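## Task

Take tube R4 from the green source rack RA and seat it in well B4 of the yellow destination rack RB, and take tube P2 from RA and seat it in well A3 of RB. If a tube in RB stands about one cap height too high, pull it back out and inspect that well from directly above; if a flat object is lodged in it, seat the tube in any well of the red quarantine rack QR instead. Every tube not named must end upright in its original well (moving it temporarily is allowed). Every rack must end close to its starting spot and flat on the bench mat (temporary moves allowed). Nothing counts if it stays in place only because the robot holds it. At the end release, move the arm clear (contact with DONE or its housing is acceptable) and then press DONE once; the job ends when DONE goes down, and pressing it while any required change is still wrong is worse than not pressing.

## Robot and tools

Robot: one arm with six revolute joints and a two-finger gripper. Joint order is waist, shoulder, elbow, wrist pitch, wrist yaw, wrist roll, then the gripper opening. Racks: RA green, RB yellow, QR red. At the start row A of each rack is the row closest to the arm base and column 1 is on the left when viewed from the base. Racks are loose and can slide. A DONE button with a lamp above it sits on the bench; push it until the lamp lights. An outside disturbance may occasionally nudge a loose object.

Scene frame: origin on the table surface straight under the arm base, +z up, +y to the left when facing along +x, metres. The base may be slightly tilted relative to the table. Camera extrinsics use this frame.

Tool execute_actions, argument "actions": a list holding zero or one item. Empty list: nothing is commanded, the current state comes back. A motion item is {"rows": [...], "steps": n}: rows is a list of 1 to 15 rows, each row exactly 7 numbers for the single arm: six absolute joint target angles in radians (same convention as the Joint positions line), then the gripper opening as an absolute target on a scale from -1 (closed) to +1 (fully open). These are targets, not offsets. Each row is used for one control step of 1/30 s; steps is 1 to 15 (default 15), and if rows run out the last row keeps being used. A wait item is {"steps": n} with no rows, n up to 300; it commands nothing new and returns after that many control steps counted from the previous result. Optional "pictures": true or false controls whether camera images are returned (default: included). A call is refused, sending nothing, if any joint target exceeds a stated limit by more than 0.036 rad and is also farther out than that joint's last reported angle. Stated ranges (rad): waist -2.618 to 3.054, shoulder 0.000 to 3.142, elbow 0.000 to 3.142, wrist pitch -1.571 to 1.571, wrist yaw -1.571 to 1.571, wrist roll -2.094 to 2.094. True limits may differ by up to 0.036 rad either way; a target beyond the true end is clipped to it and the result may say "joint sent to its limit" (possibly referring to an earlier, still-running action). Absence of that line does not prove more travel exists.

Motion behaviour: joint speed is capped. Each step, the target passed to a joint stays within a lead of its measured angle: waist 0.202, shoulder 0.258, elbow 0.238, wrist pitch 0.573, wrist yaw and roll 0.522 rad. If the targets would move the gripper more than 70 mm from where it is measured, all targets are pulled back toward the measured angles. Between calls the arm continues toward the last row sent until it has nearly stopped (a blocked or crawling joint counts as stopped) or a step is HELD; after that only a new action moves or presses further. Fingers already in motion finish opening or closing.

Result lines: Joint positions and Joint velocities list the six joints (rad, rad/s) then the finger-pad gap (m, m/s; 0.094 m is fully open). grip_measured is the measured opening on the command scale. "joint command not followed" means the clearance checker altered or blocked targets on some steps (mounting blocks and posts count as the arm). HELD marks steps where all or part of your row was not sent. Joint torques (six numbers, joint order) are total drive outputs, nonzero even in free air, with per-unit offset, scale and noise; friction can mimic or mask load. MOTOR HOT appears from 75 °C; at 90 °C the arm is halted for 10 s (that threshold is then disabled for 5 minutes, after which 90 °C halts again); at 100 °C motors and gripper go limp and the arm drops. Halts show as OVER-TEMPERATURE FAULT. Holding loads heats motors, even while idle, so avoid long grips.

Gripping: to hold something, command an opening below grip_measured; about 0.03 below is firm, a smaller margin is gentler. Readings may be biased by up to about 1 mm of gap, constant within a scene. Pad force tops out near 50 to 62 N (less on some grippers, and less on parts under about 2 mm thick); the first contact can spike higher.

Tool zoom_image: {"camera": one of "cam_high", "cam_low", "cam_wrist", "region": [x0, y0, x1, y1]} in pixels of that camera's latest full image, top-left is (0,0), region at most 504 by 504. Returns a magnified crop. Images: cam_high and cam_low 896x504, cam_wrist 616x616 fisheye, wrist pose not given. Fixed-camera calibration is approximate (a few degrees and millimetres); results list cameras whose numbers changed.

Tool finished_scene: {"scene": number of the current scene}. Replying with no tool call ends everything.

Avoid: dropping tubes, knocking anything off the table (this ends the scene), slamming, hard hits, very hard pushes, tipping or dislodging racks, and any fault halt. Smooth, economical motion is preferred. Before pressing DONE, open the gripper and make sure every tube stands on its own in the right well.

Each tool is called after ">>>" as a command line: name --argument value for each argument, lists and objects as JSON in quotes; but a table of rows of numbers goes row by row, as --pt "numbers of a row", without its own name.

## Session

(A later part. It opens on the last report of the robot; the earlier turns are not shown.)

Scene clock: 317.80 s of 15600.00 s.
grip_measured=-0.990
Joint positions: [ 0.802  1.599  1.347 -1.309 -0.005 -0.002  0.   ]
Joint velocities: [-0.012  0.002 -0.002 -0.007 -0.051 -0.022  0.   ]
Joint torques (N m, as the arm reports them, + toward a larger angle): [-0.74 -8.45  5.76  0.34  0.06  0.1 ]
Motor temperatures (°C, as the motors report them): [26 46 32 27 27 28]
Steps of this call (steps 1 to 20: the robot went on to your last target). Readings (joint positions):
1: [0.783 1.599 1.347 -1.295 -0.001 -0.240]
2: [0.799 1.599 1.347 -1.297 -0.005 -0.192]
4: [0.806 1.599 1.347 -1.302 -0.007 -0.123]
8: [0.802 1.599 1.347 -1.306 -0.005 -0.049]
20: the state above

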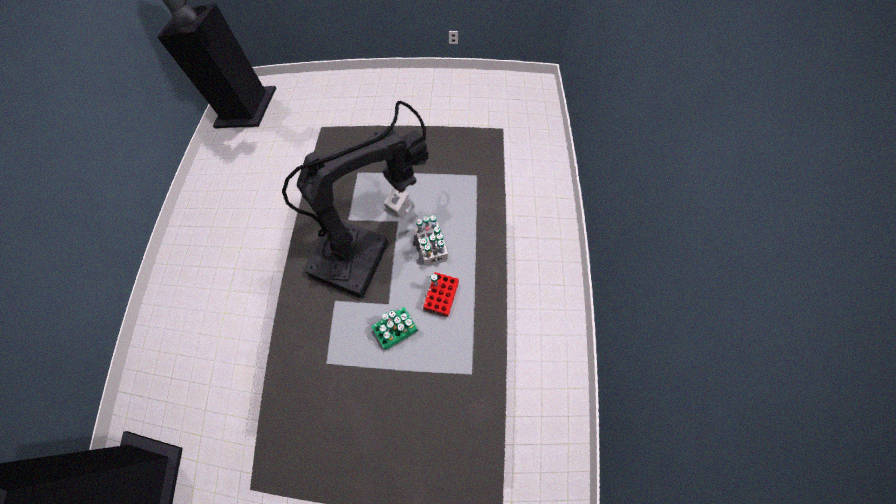

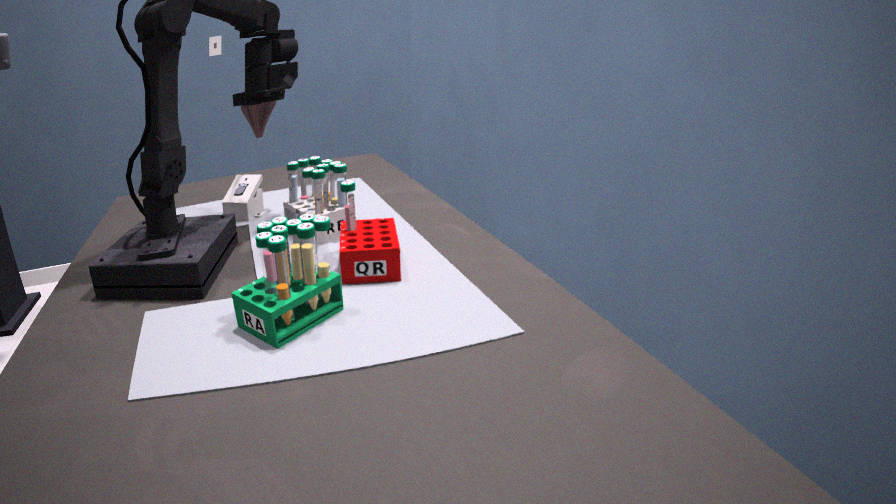

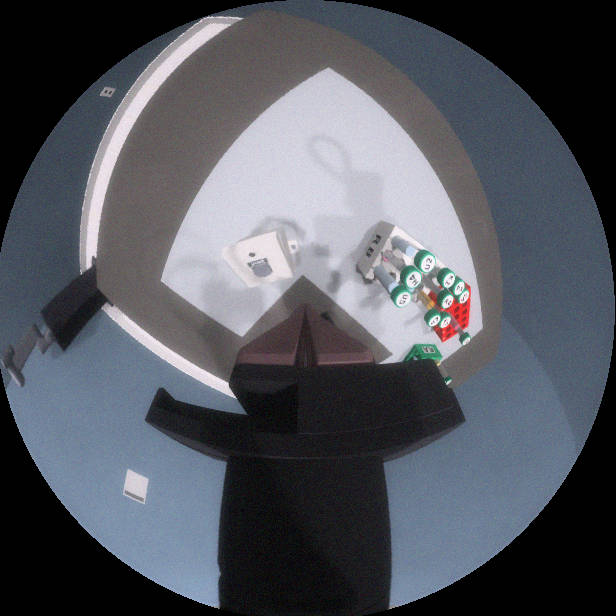

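>>> execute_actions --actions '[{"rows":[[0.815,1.58,1.335,-1.27,0,0,-1],[0.835,1.585,1.32,-1.24,0,0,-1],[0.855,1.59,1.305,-1.22,0,0,-1],[0.875,1.595,1.29,-1.2,0,0,-1],[0.895,1.6,1.275,-1.18,0,0,-1],[0.915,1.6,1.255,-1.16,0,0,-1],[0.935,1.6,1.235,-1.14,0,0,-1],[0.955,1.6,1.215,-1.12,0,0,-1],[0.975,1.605,1.195,-1.1,0,0,-1],[0.995,1.605,1.175,-1.085,0,0,-1],[1.01,1.605,1.16,-1.07,0,0,-1],[1.025,1.608,1.145,-1.06,0,0,-1],[1.035,1.608,1.135,-1.05,0,0,-1],[1.04,1.61,1.125,-1.045,0,0,-1],[1.045,1.61,1.117,-1.045,0,0,-1]]}]' --pictures false

>>> execute_actions --actions '[{"steps":15}]'

>>> zoom_image --camera "cam_low" --region '[190,110,430,260]'

Scene clock: 324.07 s of 15600.00 s.
grip_measured=-0.990
Joint positions: [ 1.033  1.609  1.133 -1.113 -0.001  0.001  0.   ]
Joint velocities: [ 0.227  0.081 -0.315  0.212  0.066 -0.037  0.   ]
Joint torques (N m, as the arm reports them, + toward a larger angle): [-0.23 -6.54  5.98  0.62  0.04 -0.01]
Motor temperatures (°C, as the motors report them): [26 46 32 27 27 28]
Steps of this call (steps 1 to 30: the robot went on to your last target; steps 31 to 90: nothing new was sent; then 2.77 s passed at rest; steps 91 to 105: all 15 steps of this action). Readings (joint positions):
91: [0.803 1.599 1.346 -1.308 -0.005 0.001]
92: [0.806 1.599 1.341 -1.301 -0.003 0.001]
94: [0.828 1.599 1.321 -1.276 0.000 0.001]
98: [0.913 1.599 1.253 -1.212 0.001 0.001]
105: the state above

Scene clock: 324.57 s of 15600.00 s.
grip_measured=-0.990
Joint positions: [ 1.042  1.615  1.115 -1.074 -0.001  0.001  0.   ]
Joint velocities: [-0.002 -0.017  0.017 -0.022 -0.022  0.037  0.001]
Joint torques (N m, as the arm reports them, + toward a larger angle): [ 0.24 -6.65  5.87  0.63  0.02  0.  ]
Motor temperatures (°C, as the motors report them): [26 46 32 27 27 28]
Steps of this call (steps 1 to 15: the robot went on to your last target). Readings (joint positions):
1: [1.039 1.611 1.124 -1.106 -0.001 0.001]
2: [1.041 1.614 1.119 -1.101 -0.001 0.001]
4: [1.042 1.615 1.115 -1.095 -0.001 0.001]
8: [1.042 1.615 1.115 -1.080 -0.001 0.001]
15: the state above

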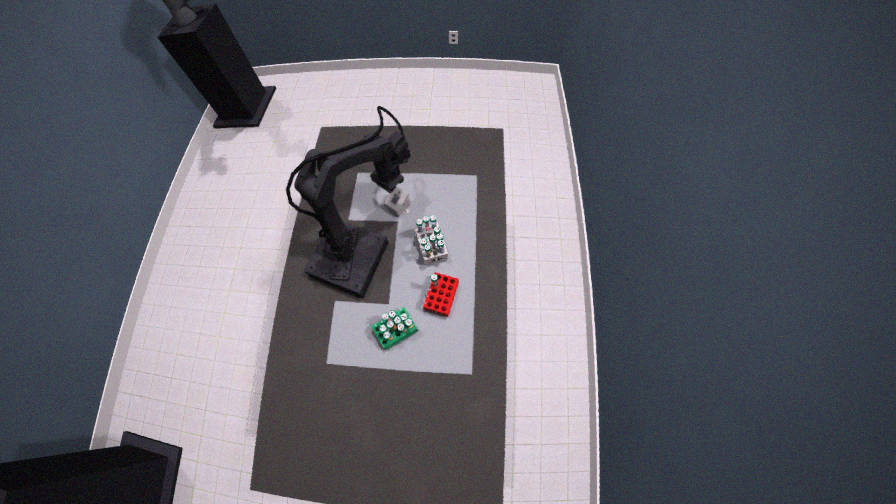

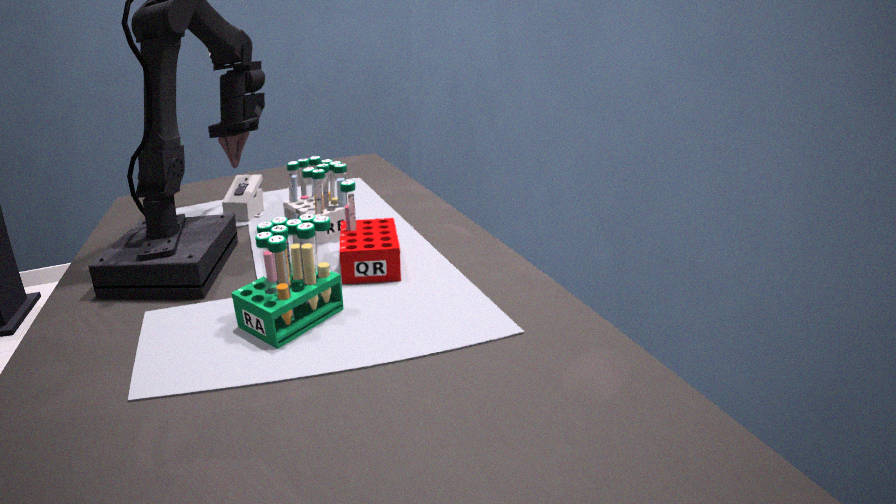

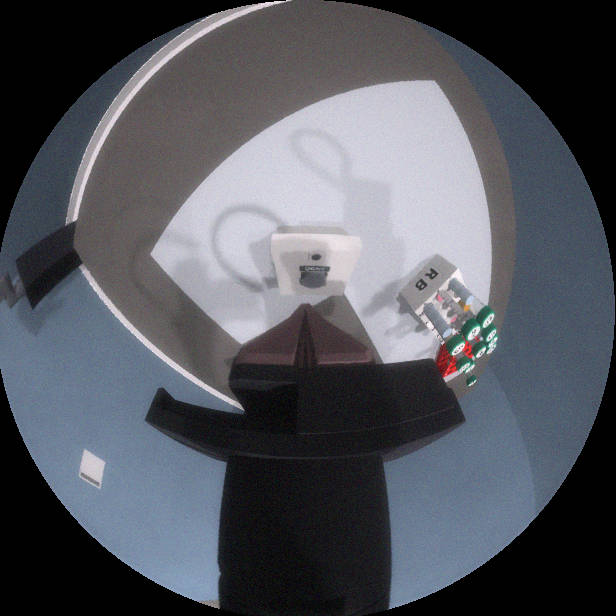

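Region (190, 110, 430, 260) of cam_low's 896x504 image, scaled by 2.100, with more detail than that image has; it fills the top 315 rows of this view, and the rest is white.

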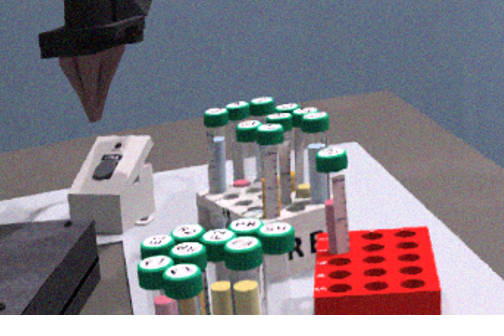

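>>> execute_actions --actions '[{"rows":[[1.035,1.612,1.112,-1.03,0,0,-1],[1.03,1.615,1.106,-1.015,0,0,-1],[1.025,1.618,1.1,-1.0,0,0,-1],[1.02,1.622,1.094,-0.99,0,0,-1],[1.015,1.626,1.088,-0.98,0,0,-1],[1.01,1.63,1.082,-0.97,0,0,-1],[1.006,1.634,1.075,-0.96,0,0,-1],[1.005,1.638,1.068,-0.95,0,0,-1],[1.005,1.642,1.061,-0.94,0,0,-1],[1.005,1.646,1.054,-0.93,0,0,-1],[1.005,1.65,1.047,-0.92,0,0,-1],[1.005,1.653,1.04,-0.91,0,0,-1],[1.005,1.656,1.034,-0.905,0,0,-1],[1.005,1.658,1.03,-0.9,0,0,-1],[1.005,1.66,1.026,-0.9,0,0,-1]]}]' --pictures false

>>> execute_actions --actions '[{"steps":15}]'

>>> zoom_image --camera "cam_low" --region '[200,140,290,230]'

>>> zoom_image --camera "cam_wrist" --region '[250,230,360,340]'

Scene clock: 331.80 s of 15600.00 s.
grip_measured=-0.990
Joint positions: [ 1.011  1.657  1.036 -0.954 -0.001  0.001  0.   ]
Joint velocities: [ 0.002  0.081 -0.129  0.125 -0.007 -0.007 -0.   ]
Joint torques (N m, as the arm reports them, + toward a larger angle): [-0.66 -6.57  5.45  0.62  0.03 -0.02]
Motor temperatures (°C, as the motors report them): [26 45 32 27 27 28]
Steps of this call (steps 1 to 15: the robot went on to your last target; steps 16 to 90: nothing new was sent; then 3.73 s passed at rest; steps 91 to 105: all 15 steps of this action). Readings (joint positions):
91: [1.042 1.615 1.115 -1.071 -0.001 0.001]
92: [1.041 1.615 1.115 -1.068 -0.001 0.001]
94: [1.037 1.615 1.110 -1.051 -0.001 0.001]
98: [1.018 1.625 1.087 -1.014 -0.001 0.001]
105: the state above

Scene clock: 332.30 s of 15600.00 s.
grip_measured=-0.990
Joint positions: [ 1.011  1.662  1.027 -0.929 -0.001  0.001  0.   ]
Joint velocities: [-0.002 -0.017 -0.002 -0.007  0.095  0.051 -0.001]
Joint torques (N m, as the arm reports them, + toward a larger angle): [-0.66 -6.67  5.44  0.61  0.02 -0.02]
Motor temperatures (°C, as the motors report them): [26 45 32 27 27 28]
Steps of this call (steps 1 to 15: the robot went on to your last target). Readings (joint positions):
1: [1.011 1.660 1.032 -0.950 -0.001 0.001]
2: [1.011 1.661 1.029 -0.946 -0.001 0.001]
4: [1.011 1.662 1.027 -0.942 -0.001 0.001]
8: [1.011 1.662 1.027 -0.933 -0.001 0.001]
15: the state above

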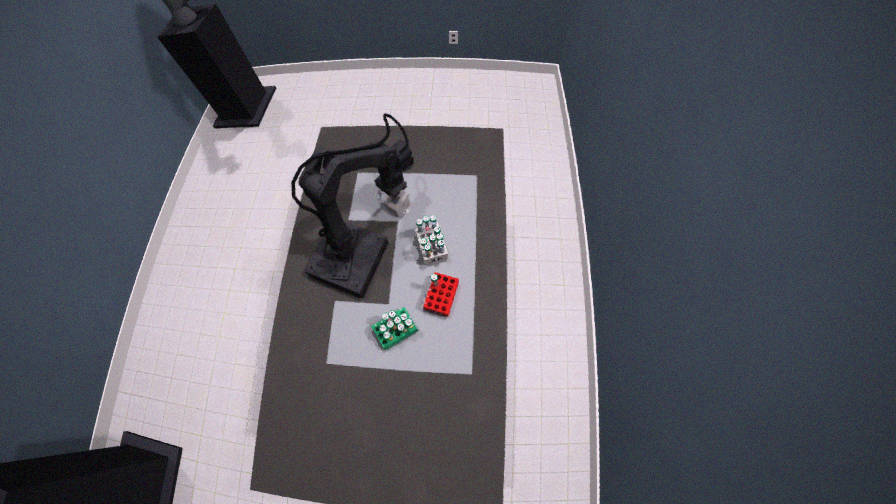

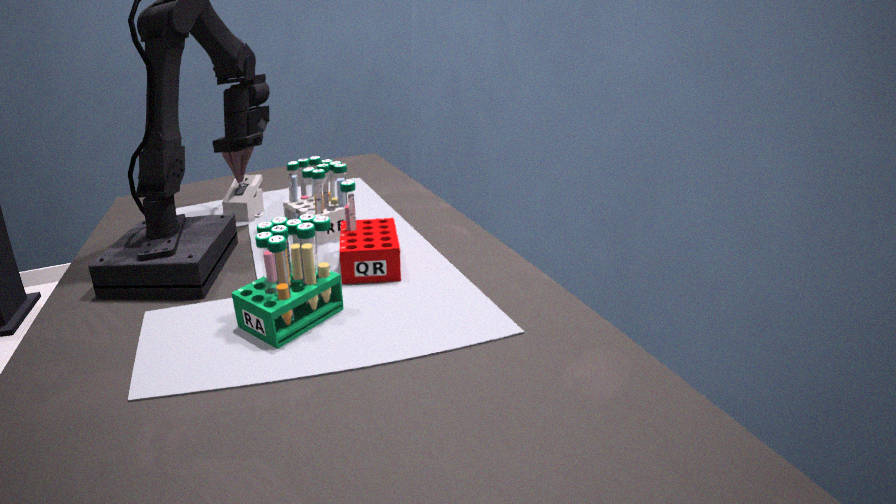

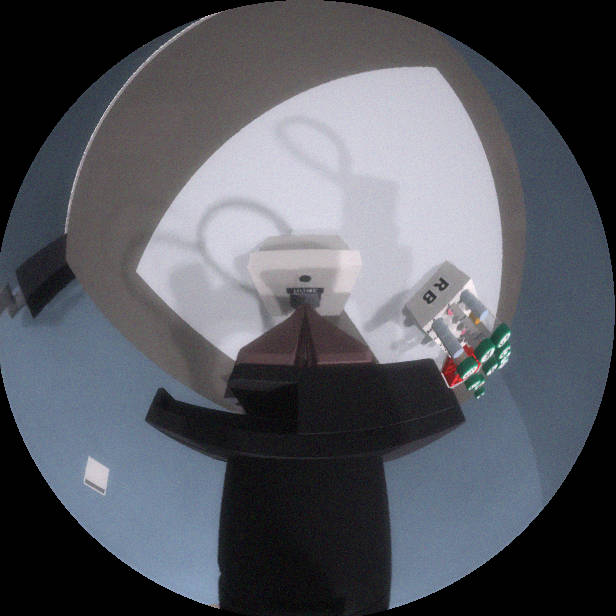

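Region (200, 140, 290, 230) of cam_low's 896x504 image, scaled by 5.600, with more detail than that image has.

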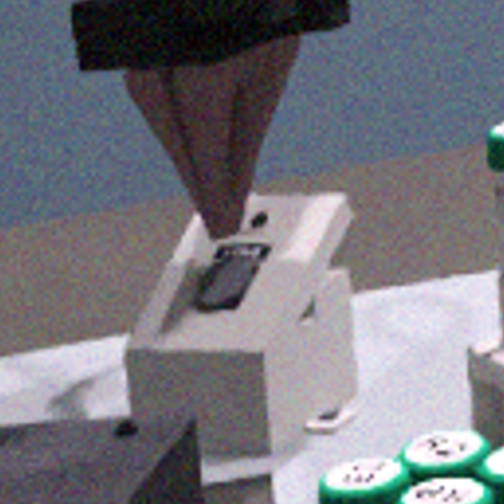

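Region (250, 230, 360, 340) of cam_wrist's 616x616 image, scaled by 4.582, with more detail than that image has.

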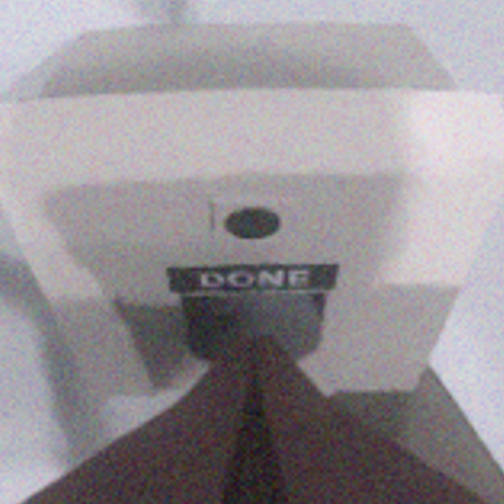

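>>> execute_actions --actions '[{"rows":[[1.005,1.662,1.022,-0.895,0,0,-1],[1.005,1.664,1.018,-0.89,0,0,-1],[1.005,1.666,1.014,-0.885,0,0,-1],[1.005,1.668,1.01,-0.88,0,0,-1],[1.005,1.67,1.006,-0.875,0,0,-1],[1.005,1.672,1.002,-0.87,0,0,-1],[1.005,1.674,0.998,-0.865,0,0,-1],[1.005,1.676,0.994,-0.86,0,0,-1],[1.005,1.678,0.99,-0.855,0,0,-1],[1.005,1.68,0.986,-0.85,0,0,-1],[1.005,1.682,0.982,-0.845,0,0,-1],[1.005,1.684,0.978,-0.84,0,0,-1],[1.005,1.686,0.974,-0.835,0,0,-1],[1.005,1.688,0.97,-0.83,0,0,-1],[1.005,1.69,0.966,-0.825,0,0,-1]]}]' --pictures false

>>> execute_actions --actions '[{"steps":12}]'

>>> zoom_image --camera "cam_low" --region '[200,140,290,230]'

Scene clock: 337.23 s of 15600.00 s.
grip_measured=-0.990
Joint positions: [ 1.011  1.679  0.984 -0.878 -0.001  0.001  0.   ]
Joint velocities: [-0.007  0.022 -0.061  0.125 -0.066 -0.022  0.001]
Joint torques (N m, as the arm reports them, + toward a larger angle): [-0.64 -5.56  4.12  0.71  0.02 -0.02]
Motor temperatures (°C, as the motors report them): [26 44 32 27 27 28]
Steps of this call (steps 1 to 15: the robot went on to your last target; steps 16 to 90: nothing new was sent; then 1.43 s passed at rest; steps 91 to 105: all 15 steps of this action). Readings (joint positions):
91: [1.011 1.662 1.027 -0.927 -0.001 0.001]
92: [1.011 1.662 1.027 -0.926 -0.001 0.001]
94: [1.011 1.662 1.024 -0.919 -0.001 0.001]
98: [1.011 1.666 1.007 -0.903 -0.001 0.001]
105: the state above

Scene clock: 337.40 s of 15600.00 s.
grip_measured=-0.990
Joint positions: [ 1.011  1.679  0.98  -0.871 -0.001  0.001  0.   ]
Joint velocities: [-0.007 -0.007 -0.002 -0.051 -0.022  0.007 -0.   ]
Joint torques (N m, as the arm reports them, + toward a larger angle): no reading
Motor temperatures (°C, as the motors report them): [26 44 32 27 27 28]
Steps of this call (steps 1 to 5: the robot went on to your last target). Readings (joint positions):
1: [1.011 1.679 0.982 -0.875 -0.001 0.001]
2: [1.011 1.679 0.981 -0.873 -0.001 0.001]
4: [1.011 1.679 0.980 -0.871 -0.001 0.001]
5: [1.011 1.679 0.980 -0.871 -0.001 0.001]
The task's run has ended: the event that ends the task has happened.

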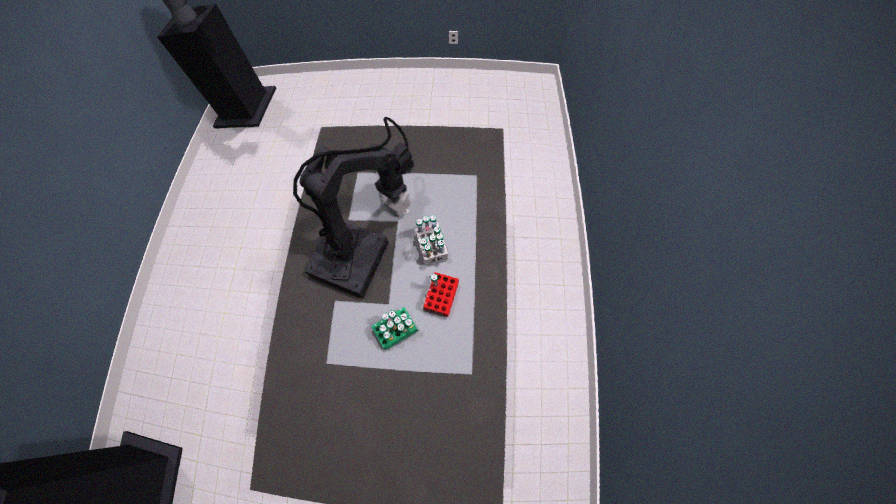

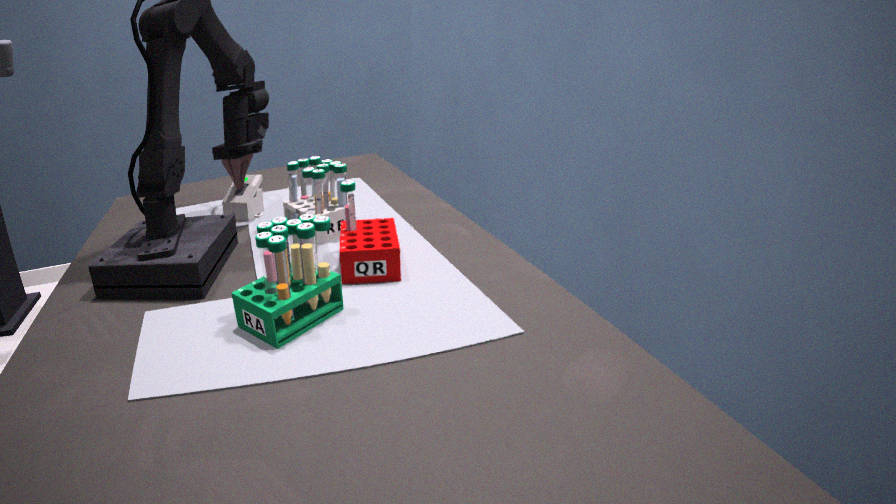

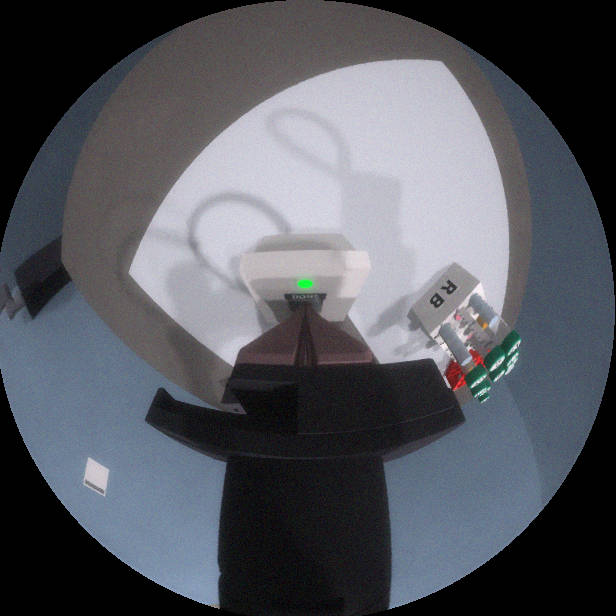

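Episode already finished.

>>> finished_scene --scene 2

The scene is finished: the task was done.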